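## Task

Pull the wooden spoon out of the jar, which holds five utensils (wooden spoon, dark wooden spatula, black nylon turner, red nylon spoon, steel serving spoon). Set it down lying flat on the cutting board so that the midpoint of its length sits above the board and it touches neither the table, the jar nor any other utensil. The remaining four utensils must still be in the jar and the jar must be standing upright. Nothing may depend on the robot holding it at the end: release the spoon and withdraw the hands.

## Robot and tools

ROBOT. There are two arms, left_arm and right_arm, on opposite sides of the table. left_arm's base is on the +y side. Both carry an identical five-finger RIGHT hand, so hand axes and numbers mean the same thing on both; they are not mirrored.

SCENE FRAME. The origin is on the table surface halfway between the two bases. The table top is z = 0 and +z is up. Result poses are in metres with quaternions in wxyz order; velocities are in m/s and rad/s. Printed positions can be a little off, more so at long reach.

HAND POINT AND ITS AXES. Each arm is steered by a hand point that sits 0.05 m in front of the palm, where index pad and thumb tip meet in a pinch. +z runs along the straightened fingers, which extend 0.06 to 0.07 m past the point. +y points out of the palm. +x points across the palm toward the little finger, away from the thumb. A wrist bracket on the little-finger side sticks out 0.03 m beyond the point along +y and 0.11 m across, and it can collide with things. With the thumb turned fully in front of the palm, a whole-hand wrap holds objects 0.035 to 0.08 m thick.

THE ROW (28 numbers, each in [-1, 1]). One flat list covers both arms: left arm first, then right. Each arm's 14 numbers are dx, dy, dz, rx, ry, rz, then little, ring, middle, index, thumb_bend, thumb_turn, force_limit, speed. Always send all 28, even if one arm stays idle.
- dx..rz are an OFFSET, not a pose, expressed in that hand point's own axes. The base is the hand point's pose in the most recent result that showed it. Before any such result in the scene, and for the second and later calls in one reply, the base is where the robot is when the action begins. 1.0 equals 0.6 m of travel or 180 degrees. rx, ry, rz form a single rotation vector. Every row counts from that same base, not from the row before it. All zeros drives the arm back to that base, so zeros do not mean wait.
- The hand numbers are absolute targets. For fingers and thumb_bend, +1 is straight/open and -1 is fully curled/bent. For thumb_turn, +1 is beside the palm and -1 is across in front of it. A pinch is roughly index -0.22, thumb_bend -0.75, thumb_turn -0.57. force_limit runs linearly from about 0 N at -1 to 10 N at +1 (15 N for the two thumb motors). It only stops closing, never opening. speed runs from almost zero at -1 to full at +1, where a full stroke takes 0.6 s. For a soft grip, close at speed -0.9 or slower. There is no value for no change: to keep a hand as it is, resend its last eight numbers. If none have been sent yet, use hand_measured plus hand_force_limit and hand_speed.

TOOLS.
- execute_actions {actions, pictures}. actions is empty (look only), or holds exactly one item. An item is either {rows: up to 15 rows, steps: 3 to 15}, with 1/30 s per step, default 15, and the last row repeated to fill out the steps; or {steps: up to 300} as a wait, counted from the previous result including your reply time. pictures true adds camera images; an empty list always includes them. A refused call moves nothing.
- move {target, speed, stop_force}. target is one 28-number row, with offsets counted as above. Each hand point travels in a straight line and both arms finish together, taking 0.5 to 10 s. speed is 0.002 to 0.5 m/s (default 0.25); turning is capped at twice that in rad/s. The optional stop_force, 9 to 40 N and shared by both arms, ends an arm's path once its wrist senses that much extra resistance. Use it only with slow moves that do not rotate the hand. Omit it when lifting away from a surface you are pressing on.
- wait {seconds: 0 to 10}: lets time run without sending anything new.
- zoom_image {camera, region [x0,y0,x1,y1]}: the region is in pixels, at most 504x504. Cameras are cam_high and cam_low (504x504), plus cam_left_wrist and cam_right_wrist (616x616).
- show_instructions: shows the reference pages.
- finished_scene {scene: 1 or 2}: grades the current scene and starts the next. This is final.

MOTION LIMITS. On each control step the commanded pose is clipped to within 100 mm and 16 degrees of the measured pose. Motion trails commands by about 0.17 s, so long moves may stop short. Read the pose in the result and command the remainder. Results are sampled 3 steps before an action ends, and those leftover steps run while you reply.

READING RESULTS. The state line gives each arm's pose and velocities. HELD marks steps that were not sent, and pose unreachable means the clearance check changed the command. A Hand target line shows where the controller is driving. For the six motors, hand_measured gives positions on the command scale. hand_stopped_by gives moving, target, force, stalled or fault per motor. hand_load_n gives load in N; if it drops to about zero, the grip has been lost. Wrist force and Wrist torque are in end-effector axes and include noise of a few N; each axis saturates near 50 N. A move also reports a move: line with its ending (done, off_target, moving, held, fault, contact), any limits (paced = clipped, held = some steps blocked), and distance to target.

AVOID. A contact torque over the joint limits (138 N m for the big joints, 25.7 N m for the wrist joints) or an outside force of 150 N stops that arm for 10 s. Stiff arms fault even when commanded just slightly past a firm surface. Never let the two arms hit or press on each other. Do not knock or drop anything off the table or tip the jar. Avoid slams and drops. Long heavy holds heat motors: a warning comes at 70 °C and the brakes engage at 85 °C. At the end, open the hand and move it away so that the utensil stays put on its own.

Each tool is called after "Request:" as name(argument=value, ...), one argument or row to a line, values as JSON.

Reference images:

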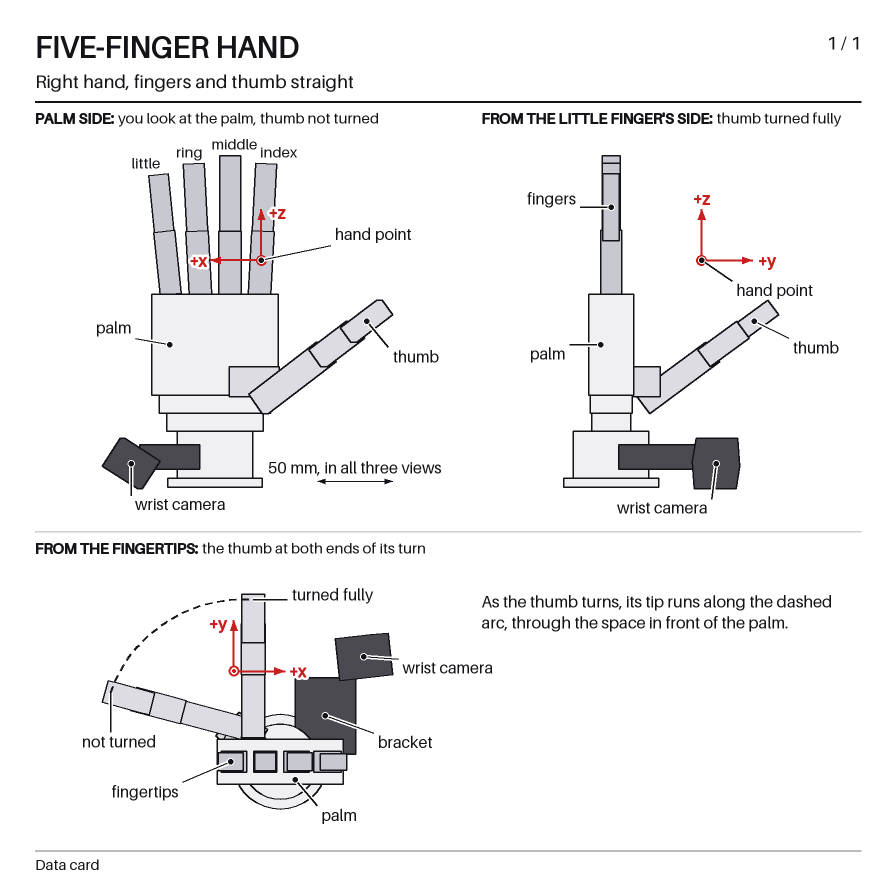

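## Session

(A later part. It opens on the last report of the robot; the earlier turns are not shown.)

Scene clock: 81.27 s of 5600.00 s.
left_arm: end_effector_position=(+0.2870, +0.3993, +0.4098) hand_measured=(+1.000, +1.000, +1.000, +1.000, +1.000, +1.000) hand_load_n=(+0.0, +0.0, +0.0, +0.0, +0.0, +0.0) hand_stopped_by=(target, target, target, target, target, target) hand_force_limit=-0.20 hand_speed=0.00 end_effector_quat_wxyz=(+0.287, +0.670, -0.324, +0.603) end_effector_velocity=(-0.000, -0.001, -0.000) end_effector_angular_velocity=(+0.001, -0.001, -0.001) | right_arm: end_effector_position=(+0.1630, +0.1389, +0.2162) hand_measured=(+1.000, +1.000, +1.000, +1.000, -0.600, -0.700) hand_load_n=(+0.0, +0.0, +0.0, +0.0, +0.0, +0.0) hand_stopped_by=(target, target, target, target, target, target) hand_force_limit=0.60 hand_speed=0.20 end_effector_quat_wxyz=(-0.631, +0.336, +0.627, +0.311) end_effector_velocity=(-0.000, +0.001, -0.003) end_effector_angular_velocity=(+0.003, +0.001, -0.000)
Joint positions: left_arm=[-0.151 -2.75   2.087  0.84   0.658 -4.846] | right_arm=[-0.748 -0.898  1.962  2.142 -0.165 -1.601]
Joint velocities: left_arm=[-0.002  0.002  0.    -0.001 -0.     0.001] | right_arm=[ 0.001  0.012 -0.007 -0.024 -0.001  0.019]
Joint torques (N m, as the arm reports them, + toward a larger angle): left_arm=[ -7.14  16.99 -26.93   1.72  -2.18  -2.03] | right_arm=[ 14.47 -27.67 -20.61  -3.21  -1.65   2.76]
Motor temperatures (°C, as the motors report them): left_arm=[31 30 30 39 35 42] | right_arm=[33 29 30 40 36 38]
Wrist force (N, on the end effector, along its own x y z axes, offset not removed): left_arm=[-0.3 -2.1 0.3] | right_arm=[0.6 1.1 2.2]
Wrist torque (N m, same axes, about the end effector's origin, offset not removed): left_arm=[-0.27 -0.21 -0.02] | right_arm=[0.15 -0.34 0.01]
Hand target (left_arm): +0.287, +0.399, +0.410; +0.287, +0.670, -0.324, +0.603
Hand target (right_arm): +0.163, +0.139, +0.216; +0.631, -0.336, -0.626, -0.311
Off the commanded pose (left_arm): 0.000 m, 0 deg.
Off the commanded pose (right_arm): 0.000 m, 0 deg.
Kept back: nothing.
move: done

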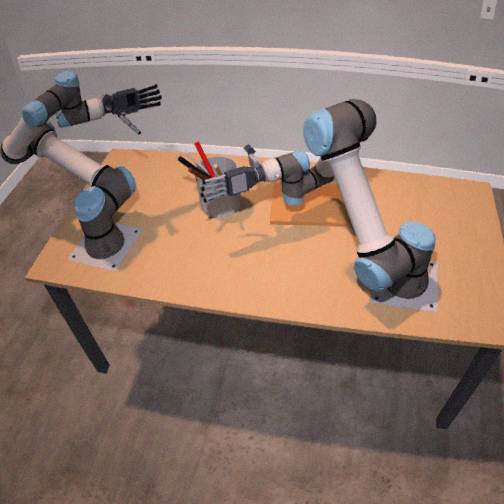

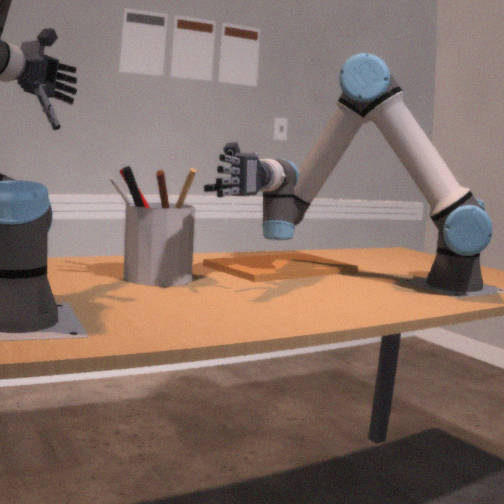

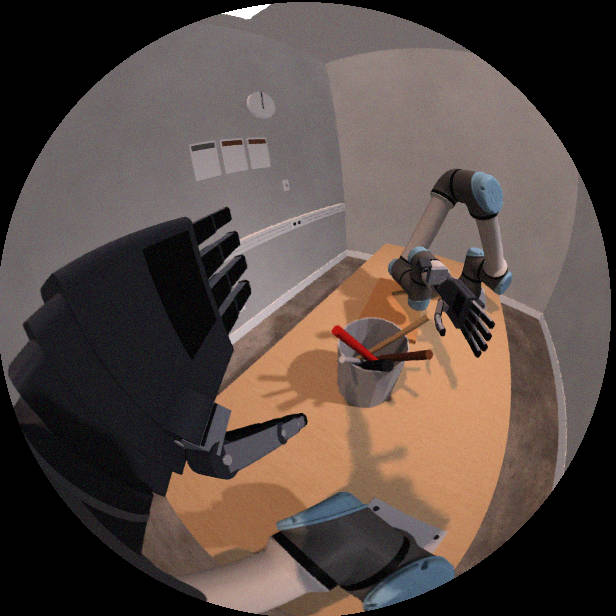

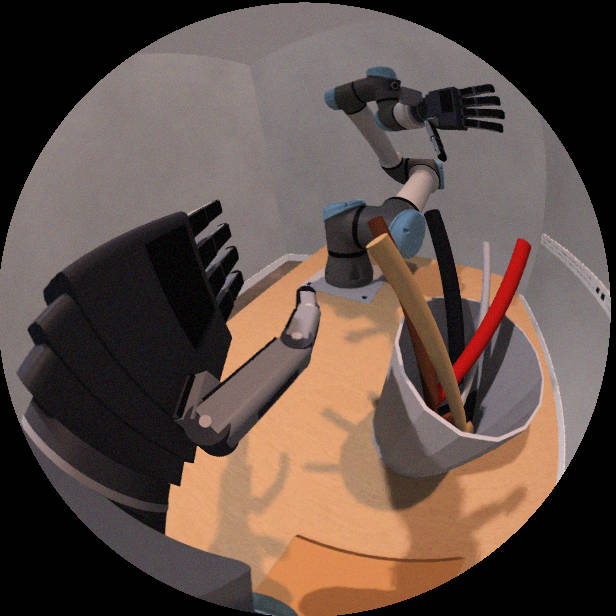

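Request:
move(
  target=[0,0,0,0,0,0,1,1,1,1,1,1,-0.2,0, -0.025,0.065,0.03,0,0,0,1,1,1,1,-0.6,-0.7,0.6,0.2],
  speed=0.04,
)

Scene clock: 83.07 s of 5600.00 s.
left_arm: end_effector_position=(+0.2870, +0.3993, +0.4098) hand_measured=(+1.000, +1.000, +1.000, +1.000, +1.000, +1.000) hand_load_n=(+0.0, +0.0, +0.0, +0.0, +0.0, +0.0) hand_stopped_by=(target, target, target, target, target, target) hand_force_limit=-0.20 hand_speed=0.00 end_effector_quat_wxyz=(+0.287, +0.670, -0.324, +0.603) end_effector_velocity=(+0.000, +0.001, +0.000) end_effector_angular_velocity=(-0.000, -0.000, +0.001) | right_arm: end_effector_position=(+0.1839, +0.1755, +0.1999) hand_measured=(+1.000, +1.000, +1.000, +1.000, -0.600, -0.700) hand_load_n=(+0.0, +0.0, +0.0, +0.0, +0.0, +0.0) hand_stopped_by=(target, target, target, target, target, target) hand_force_limit=0.60 hand_speed=0.20 end_effector_quat_wxyz=(-0.631, +0.336, +0.627, +0.311) end_effector_velocity=(+0.002, +0.002, -0.001) end_effector_angular_velocity=(+0.001, -0.001, -0.001)
Joint positions: left_arm=[-0.151 -2.75   2.087  0.84   0.658 -4.846] | right_arm=[-0.726 -0.808  1.826  2.18  -0.187 -1.593]
Joint velocities: left_arm=[ 0.001 -0.001 -0.     0.001  0.     0.   ] | right_arm=[ 0.     0.005 -0.009  0.002 -0.001  0.   ]
Joint torques (N m, as the arm reports them, + toward a larger angle): left_arm=[ -7.07  16.77 -26.48   1.78  -2.13  -2.06] | right_arm=[ 13.87 -30.44 -20.89   2.27  -1.84   2.63]
Motor temperatures (°C, as the motors report them): left_arm=[31 30 30 39 35 42] | right_arm=[33 29 30 40 36 38]
Wrist force (N, on the end effector, along its own x y z axes, offset not removed): left_arm=[0.4 -0.6 0.3] | right_arm=[2.7 1.5 1.5]
Wrist torque (N m, same axes, about the end effector's origin, offset not removed): left_arm=[-0.06 -0.28 0.08] | right_arm=[0.35 -0.60 0.15]
Hand target (left_arm): +0.287, +0.399, +0.410; +0.287, +0.670, -0.324, +0.603
Hand target (right_arm): +0.184, +0.176, +0.200; +0.631, -0.336, -0.627, -0.311
Off the commanded pose (left_arm): 0.000 m, 0 deg.
Off the commanded pose (right_arm): 0.000 m, 0 deg.
Kept back: nothing.
move: done

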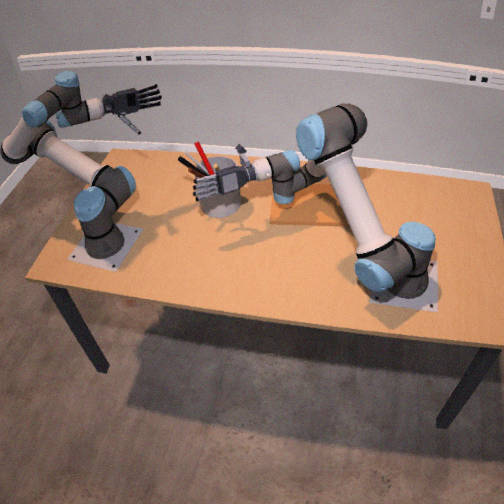

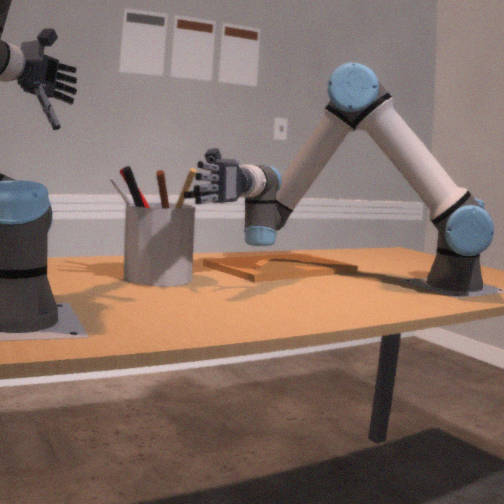

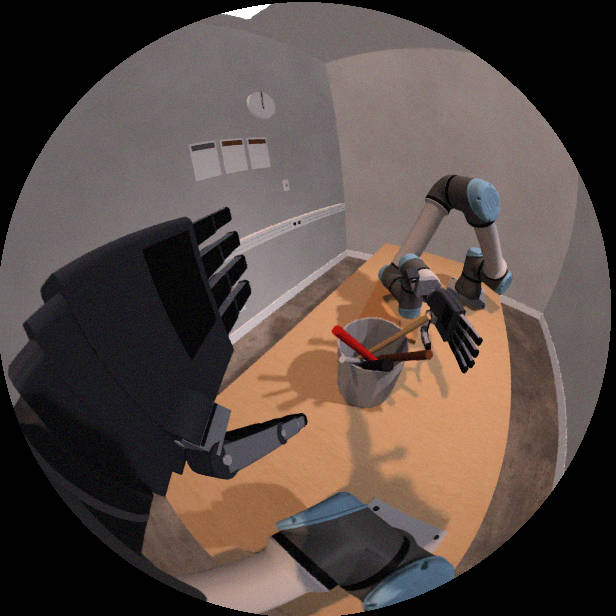

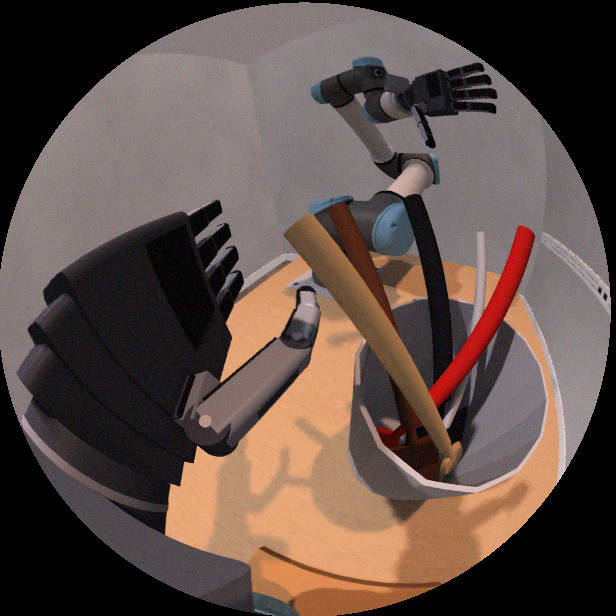

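Request:
move(
  target=[0,0,0,0,0,0,1,1,1,1,1,1,-0.2,0, 0,0.02,0,0,0,0,1,1,-0.1,-0.1,-0.6,-0.7,0.6,-0.5],
  speed=0.03,
)

Request:
zoom_image(
  camera="cam_left_wrist",
  region=[320,260,520,400],
)

Scene clock: 84.90 s of 5600.00 s.
left_arm: end_effector_position=(+0.2870, +0.3993, +0.4098) hand_measured=(+1.000, +1.000, +1.000, +1.000, +1.000, +1.000) hand_load_n=(+0.0, +0.0, +0.0, +0.0, +0.0, +0.0) hand_stopped_by=(target, target, target, target, target, target) hand_force_limit=-0.20 hand_speed=0.00 end_effector_quat_wxyz=(+0.287, +0.670, -0.324, +0.603) end_effector_velocity=(+0.000, +0.000, +0.000) end_effector_angular_velocity=(-0.000, -0.001, +0.001) | right_arm: end_effector_position=(+0.1937, +0.1824, +0.1995) hand_measured=(+1.000, +1.000, -0.100, -0.100, -0.600, -0.700) hand_load_n=(+0.0, +0.0, +0.0, +0.0, +0.0, +0.0) hand_stopped_by=(target, target, target, target, target, target) hand_force_limit=0.60 hand_speed=-0.50 end_effector_quat_wxyz=(-0.631, +0.336, +0.627, +0.311) end_effector_velocity=(+0.000, -0.000, +0.000) end_effector_angular_velocity=(+0.000, -0.000, -0.001)
Joint positions: left_arm=[-0.151 -2.75   2.087  0.84   0.658 -4.846] | right_arm=[-0.731 -0.793  1.791  2.201 -0.183 -1.595]
Joint velocities: left_arm=[ 0.001 -0.    -0.001 -0.    -0.     0.001] | right_arm=[-0.001 -0.     0.    -0.    -0.    -0.   ]
Joint torques (N m, as the arm reports them, + toward a larger angle): left_arm=[ -7.33  16.45 -26.59   1.78  -2.14  -1.97] | right_arm=[-12.86 -31.42 -21.96   2.14   2.1   -2.15]
Motor temperatures (°C, as the motors report them): left_arm=[31 30 30 39 35 42] | right_arm=[33 29 30 40 36 38]
Wrist force (N, on the end effector, along its own x y z axes, offset not removed): left_arm=[1.2 -0.4 0.7] | right_arm=[1.2 2.3 1.6]
Wrist torque (N m, same axes, about the end effector's origin, offset not removed): left_arm=[-0.06 -0.40 0.12] | right_arm=[0.41 -0.36 0.10]
Hand target (left_arm): +0.287, +0.399, +0.410; +0.287, +0.670, -0.324, +0.603
Hand target (right_arm): +0.194, +0.182, +0.199; +0.631, -0.336, -0.627, -0.311
Off the commanded pose (left_arm): 0.000 m, 0 deg.
Off the commanded pose (right_arm): 0.000 m, 0 deg.
Kept back: nothing.
move: done

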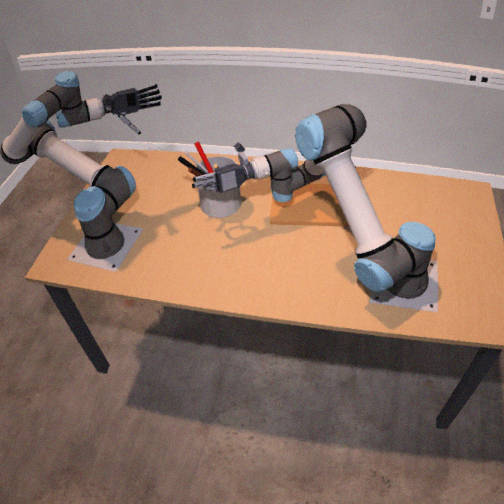

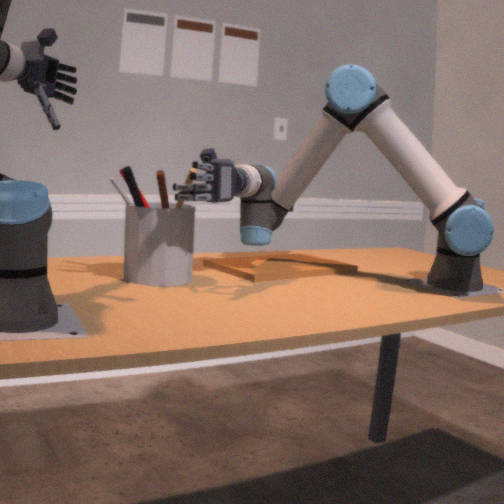

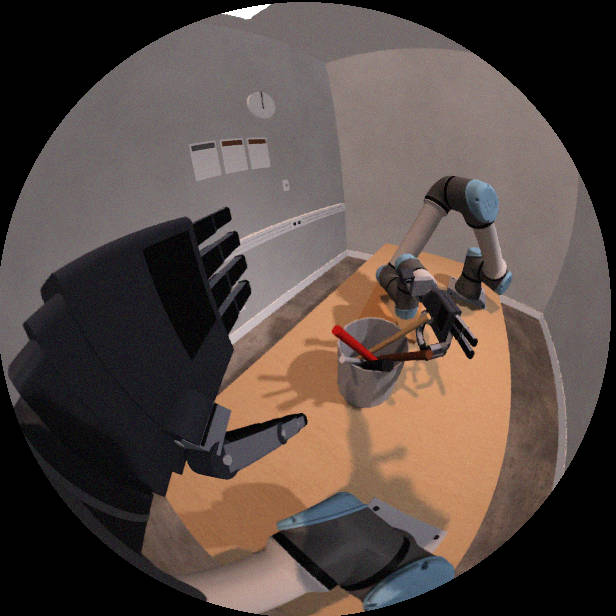

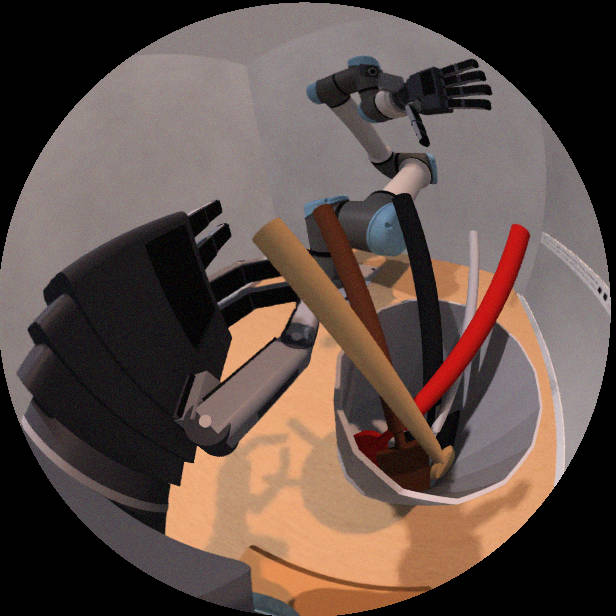

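Region (320, 260, 520, 400) of cam_left_wrist's 616x616 image, scaled by 2.520, with more detail than that image has; it fills the top 353 rows of this view, and the rest is white.

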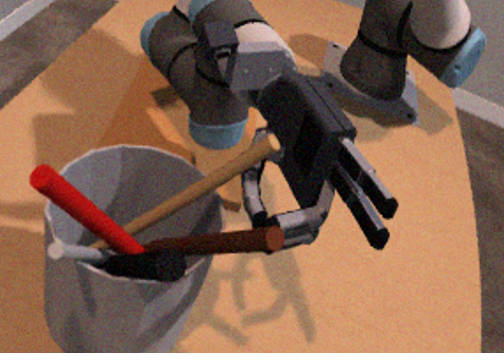

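Request:
move(
  target=[0,0,0,0,0,0,1,1,1,1,1,1,-0.2,0, 0,0,-0.04,0,0,0,1,1,-0.1,-0.1,-0.6,-0.7,0.6,-0.5],
  speed=0.02,
)

Request:
move(
  target=[0,0,0,0,0,0,1,1,1,1,1,1,-0.2,0, 0,0,0,0,0,0,1,1,-0.7,-0.7,-0.9,-0.7,0.8,-0.7],
)

Request:
zoom_image(
  camera="cam_left_wrist",
  region=[320,260,520,400],
)

Scene clock: 86.67 s of 5600.00 s.
left_arm: end_effector_position=(+0.2870, +0.3993, +0.4098) hand_measured=(+1.000, +1.000, +1.000, +1.000, +1.000, +1.000) hand_load_n=(+0.0, +0.0, +0.0, +0.0, +0.0, +0.0) hand_stopped_by=(target, target, target, target, target, target) hand_force_limit=-0.20 hand_speed=0.00 end_effector_quat_wxyz=(+0.287, +0.670, -0.324, +0.603) end_effector_velocity=(+0.000, +0.000, +0.000) end_effector_angular_velocity=(-0.001, -0.000, +0.000) | right_arm: end_effector_position=(+0.2074, +0.1632, +0.1998) hand_measured=(+1.000, +1.000, -0.100, -0.100, -0.600, -0.700) hand_load_n=(+0.0, +0.0, +0.0, +0.0, +0.0, +0.0) hand_stopped_by=(target, target, target, target, target, target) hand_force_limit=0.60 hand_speed=-0.50 end_effector_quat_wxyz=(-0.631, +0.336, +0.627, +0.311) end_effector_velocity=(+0.002, -0.002, -0.000) end_effector_angular_velocity=(-0.001, +0.001, -0.000)
Joint positions: left_arm=[-0.151 -2.75   2.087  0.84   0.658 -4.846] | right_arm=[-0.776 -0.808  1.828  2.198 -0.138 -1.613]
Joint velocities: left_arm=[-0.    -0.001 -0.     0.    -0.     0.   ] | right_arm=[-0.006 -0.002  0.005  0.004  0.005 -0.006]
Joint torques (N m, as the arm reports them, + toward a larger angle): left_arm=[ -7.24  17.4  -26.44   1.85  -2.16  -2.  ] | right_arm=[-14.86 -47.68  -1.8    2.41   2.37  -2.71]
Motor temperatures (°C, as the motors report them): left_arm=[31 30 30 39 35 42] | right_arm=[33 29 30 40 36 38]
Wrist force (N, on the end effector, along its own x y z axes, offset not removed): left_arm=[0.0 -1.0 1.6] | right_arm=[1.8 2.4 0.9]
Wrist torque (N m, same axes, about the end effector's origin, offset not removed): left_arm=[-0.26 -0.32 0.10] | right_arm=[0.48 -0.48 0.10]
Hand target (left_arm): +0.287, +0.399, +0.410; +0.287, +0.670, -0.324, +0.603
Hand target (right_arm): +0.208, +0.163, +0.200; +0.631, -0.336, -0.627, -0.311
Off the commanded pose (left_arm): 0.000 m, 0 deg.
Off the commanded pose (right_arm): 0.000 m, 0 deg.
Kept back: nothing.
move: done

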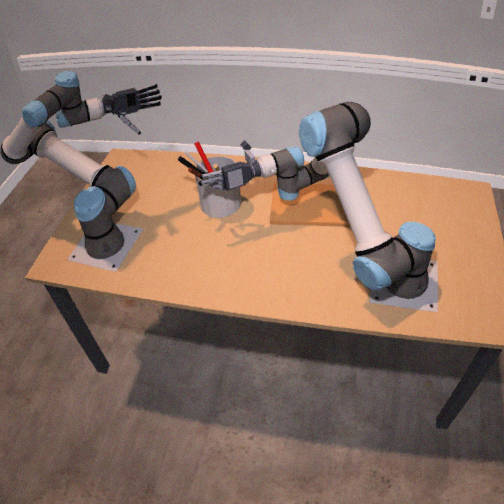

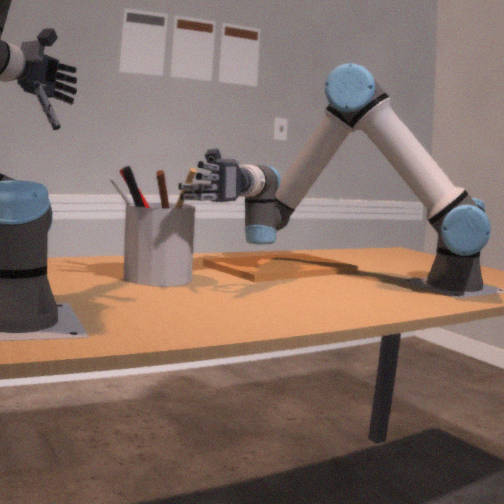

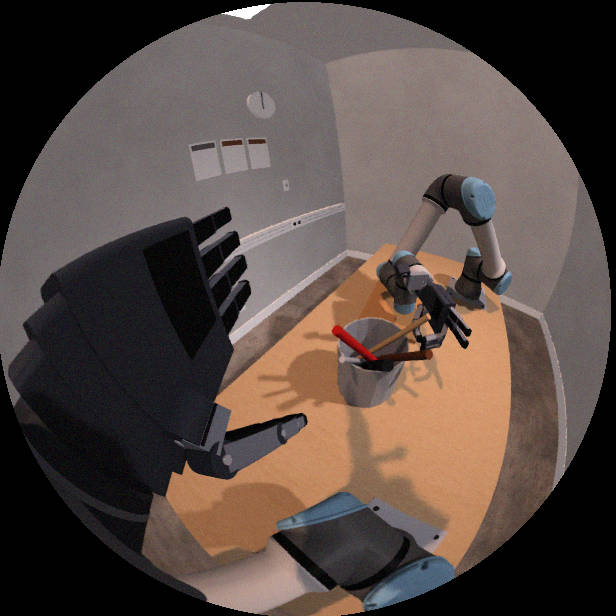

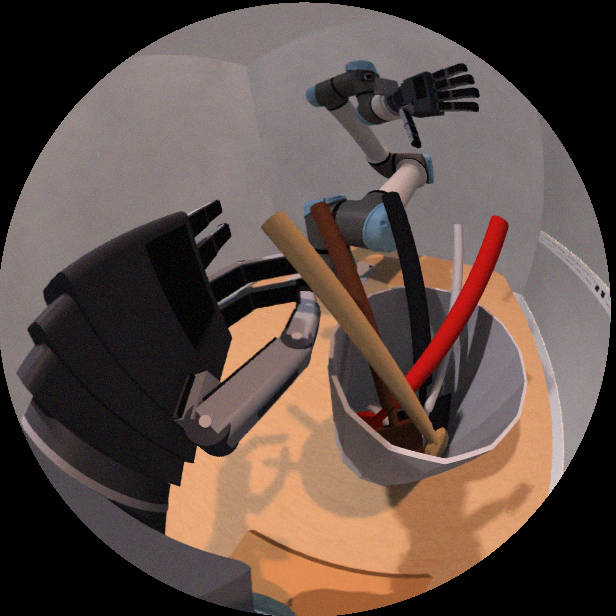

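Scene clock: 88.13 s of 5600.00 s.
left_arm: end_effector_position=(+0.2870, +0.3993, +0.4098) hand_measured=(+1.000, +1.000, +1.000, +1.000, +1.000, +1.000) hand_load_n=(+0.0, +0.0, +0.0, +0.0, +0.0, +0.0) hand_stopped_by=(target, target, target, target, target, target) hand_force_limit=-0.20 hand_speed=0.00 end_effector_quat_wxyz=(+0.287, +0.670, -0.324, +0.603) end_effector_velocity=(-0.000, -0.000, -0.000) end_effector_angular_velocity=(+0.001, +0.000, -0.000) | right_arm: end_effector_position=(+0.2074, +0.1632, +0.1998) hand_measured=(+1.000, +1.000, -0.700, -0.244, -0.878, -0.700) hand_load_n=(+0.0, +0.0, +0.0, +12.5, +12.0, +0.5) hand_stopped_by=(target, target, target, force, stalled, target) hand_force_limit=0.80 hand_speed=-0.70 end_effector_quat_wxyz=(-0.631, +0.336, +0.627, +0.311) end_effector_velocity=(+0.001, +0.000, -0.000) end_effector_angular_velocity=(+0.001, -0.001, -0.002)
Joint positions: left_arm=[-0.151 -2.75   2.087  0.84   0.658 -4.846] | right_arm=[-0.776 -0.808  1.828  2.198 -0.138 -1.613]
Joint velocities: left_arm=[-0.001  0.     0.     0.    -0.    -0.   ] | right_arm=[-0.     0.     0.     0.    -0.002 -0.002]
Joint torques (N m, as the arm reports them, + toward a larger angle): left_arm=[ -7.28  16.69 -26.69   1.72  -2.2   -2.  ] | right_arm=[ 15.07 -29.53 -22.16  -2.92  -1.55   2.48]
Motor temperatures (°C, as the motors report them): left_arm=[31 30 30 39 35 42] | right_arm=[33 29 30 40 36 38]
Wrist force (N, on the end effector, along its own x y z axes, offset not removed): left_arm=[-0.2 -1.6 0.4] | right_arm=[1.3 2.8 3.0]
Wrist torque (N m, same axes, about the end effector's origin, offset not removed): left_arm=[-0.19 -0.32 0.11] | right_arm=[0.48 -0.44 0.07]
Hand target (left_arm): +0.287, +0.399, +0.410; +0.287, +0.670, -0.324, +0.603
Hand target (right_arm): +0.207, +0.163, +0.200; +0.631, -0.336, -0.627, -0.311
Off the commanded pose (left_arm): 0.000 m, 0 deg.
Off the commanded pose (right_arm): 0.000 m, 0 deg.
Kept back: nothing.
move: done

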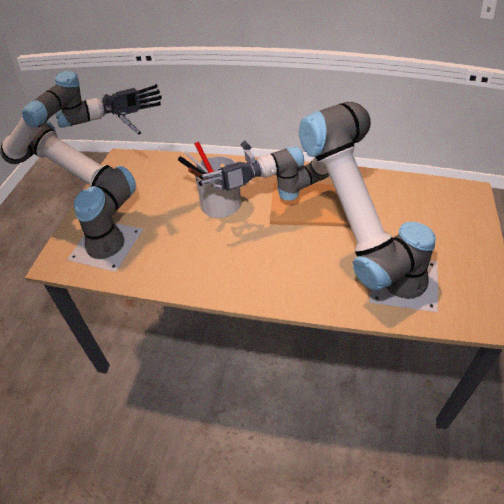

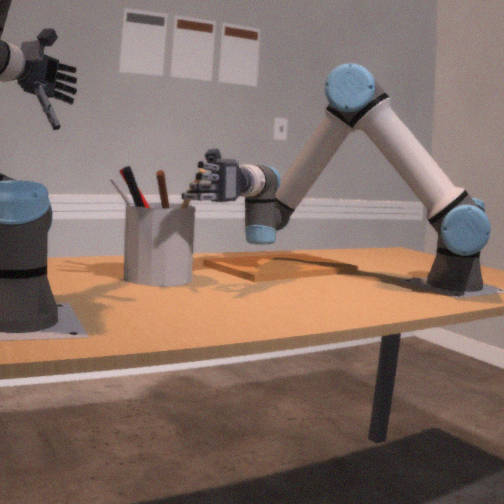

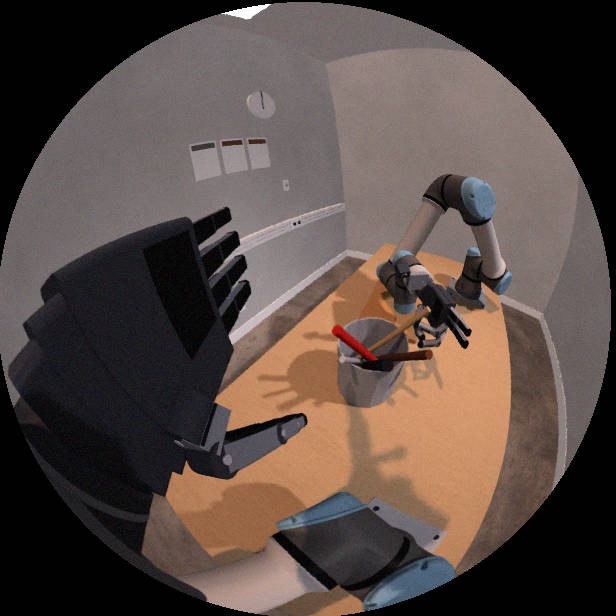

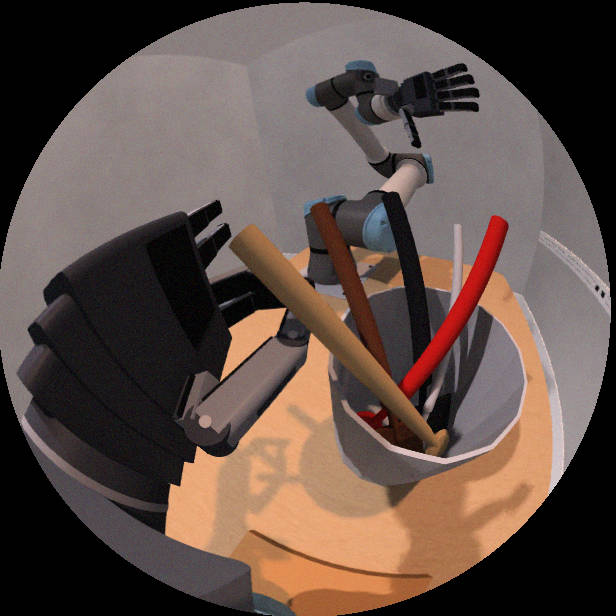

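Region (320, 260, 520, 400) of cam_left_wrist's 616x616 image, scaled by 2.520, with more detail than that image has; it fills the top 353 rows of this view, and the rest is white.

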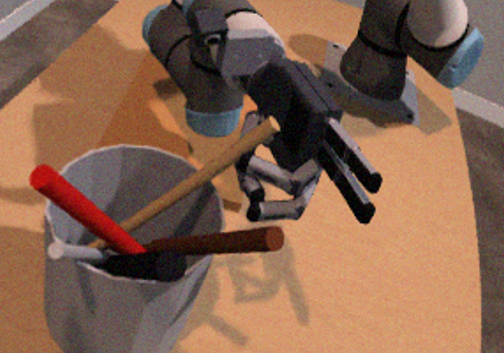

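Spoon moved with the pinch; test lift.

Request:
move(
  target=[0,0,0,0,0,0,1,1,1,1,1,1,-0.2,0, 0.12,0,0,0,0,0,1,1,-0.7,-0.7,-0.9,-0.7,0.8,-0.7],
  speed=0.04,
)

Scene clock: 91.43 s of 5600.00 s.
left_arm: end_effector_position=(+0.2870, +0.3993, +0.4098) hand_measured=(+1.000, +1.000, +1.000, +1.000, +1.000, +1.000) hand_load_n=(+0.0, +0.0, +0.0, +0.0, +0.0, +0.0) hand_stopped_by=(target, target, target, target, target, target) hand_force_limit=-0.20 hand_speed=0.00 end_effector_quat_wxyz=(+0.287, +0.670, -0.324, +0.603) end_effector_velocity=(-0.000, -0.001, +0.000) end_effector_angular_velocity=(+0.000, -0.001, -0.002) | right_arm: end_effector_position=(+0.2088, +0.1652, +0.2714) hand_measured=(+1.000, +1.000, -0.700, -0.244, -0.878, -0.700) hand_load_n=(+0.0, +0.0, +0.0, +12.5, +12.0, +0.5) hand_stopped_by=(target, target, target, force, stalled, target) hand_force_limit=0.80 hand_speed=-0.70 end_effector_quat_wxyz=(-0.631, +0.335, +0.626, +0.312) end_effector_velocity=(-0.000, -0.000, +0.002) end_effector_angular_velocity=(-0.002, -0.000, +0.001)
Joint positions: left_arm=[-0.151 -2.75   2.087  0.84   0.658 -4.846] | right_arm=[-0.775 -0.945  1.815  2.345 -0.138 -1.61 ]
Joint velocities: left_arm=[-0.002  0.001 -0.    -0.001  0.     0.001] | right_arm=[ 0.    -0.008  0.004  0.018  0.    -0.013]
Joint torques (N m, as the arm reports them, + toward a larger angle): left_arm=[ -7.03  16.8  -26.16   1.81  -2.19  -1.99] | right_arm=[ 14.03 -45.97  -3.84   2.28  -1.72  -2.23]
Motor temperatures (°C, as the motors report them): left_arm=[31 30 30 39 35 42] | right_arm=[33 29 30 40 36 38]
Wrist force (N, on the end effector, along its own x y z axes, offset not removed): left_arm=[-0.4 -0.9 1.4] | right_arm=[0.8 2.8 0.9]
Wrist torque (N m, same axes, about the end effector's origin, offset not removed): left_arm=[-0.21 -0.19 0.07] | right_arm=[0.51 -0.28 0.07]
Hand target (left_arm): +0.287, +0.399, +0.410; +0.287, +0.670, -0.324, +0.603
Hand target (right_arm): +0.209, +0.165, +0.272; +0.631, -0.336, -0.627, -0.311
Off the commanded pose (left_arm): 0.000 m, 0 deg.
Off the commanded pose (right_arm): 0.000 m, 0 deg.
Kept back: nothing.
move: done

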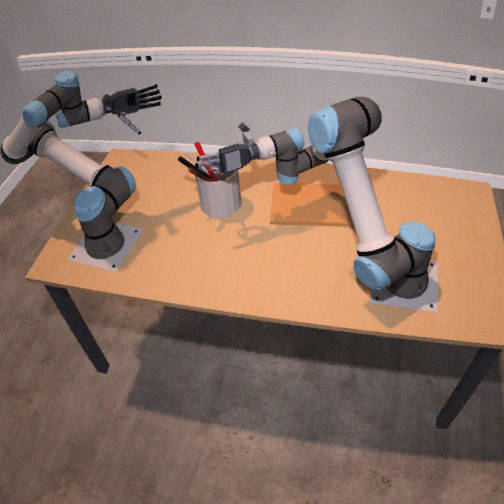

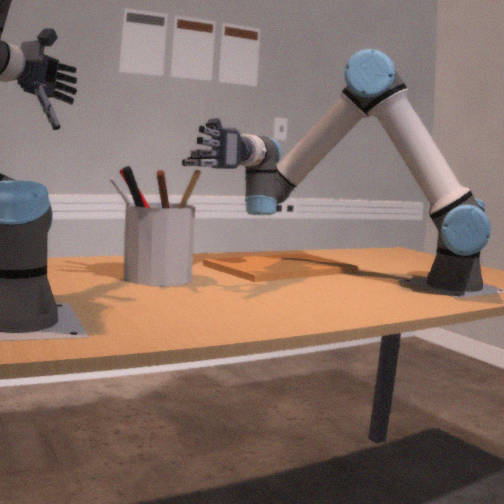

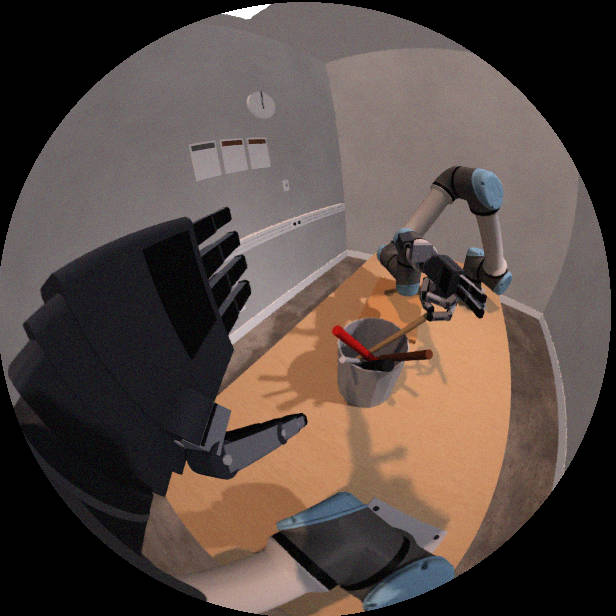

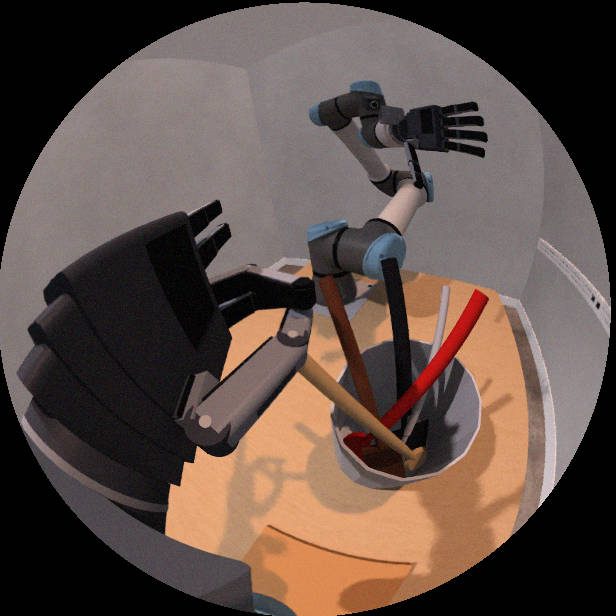

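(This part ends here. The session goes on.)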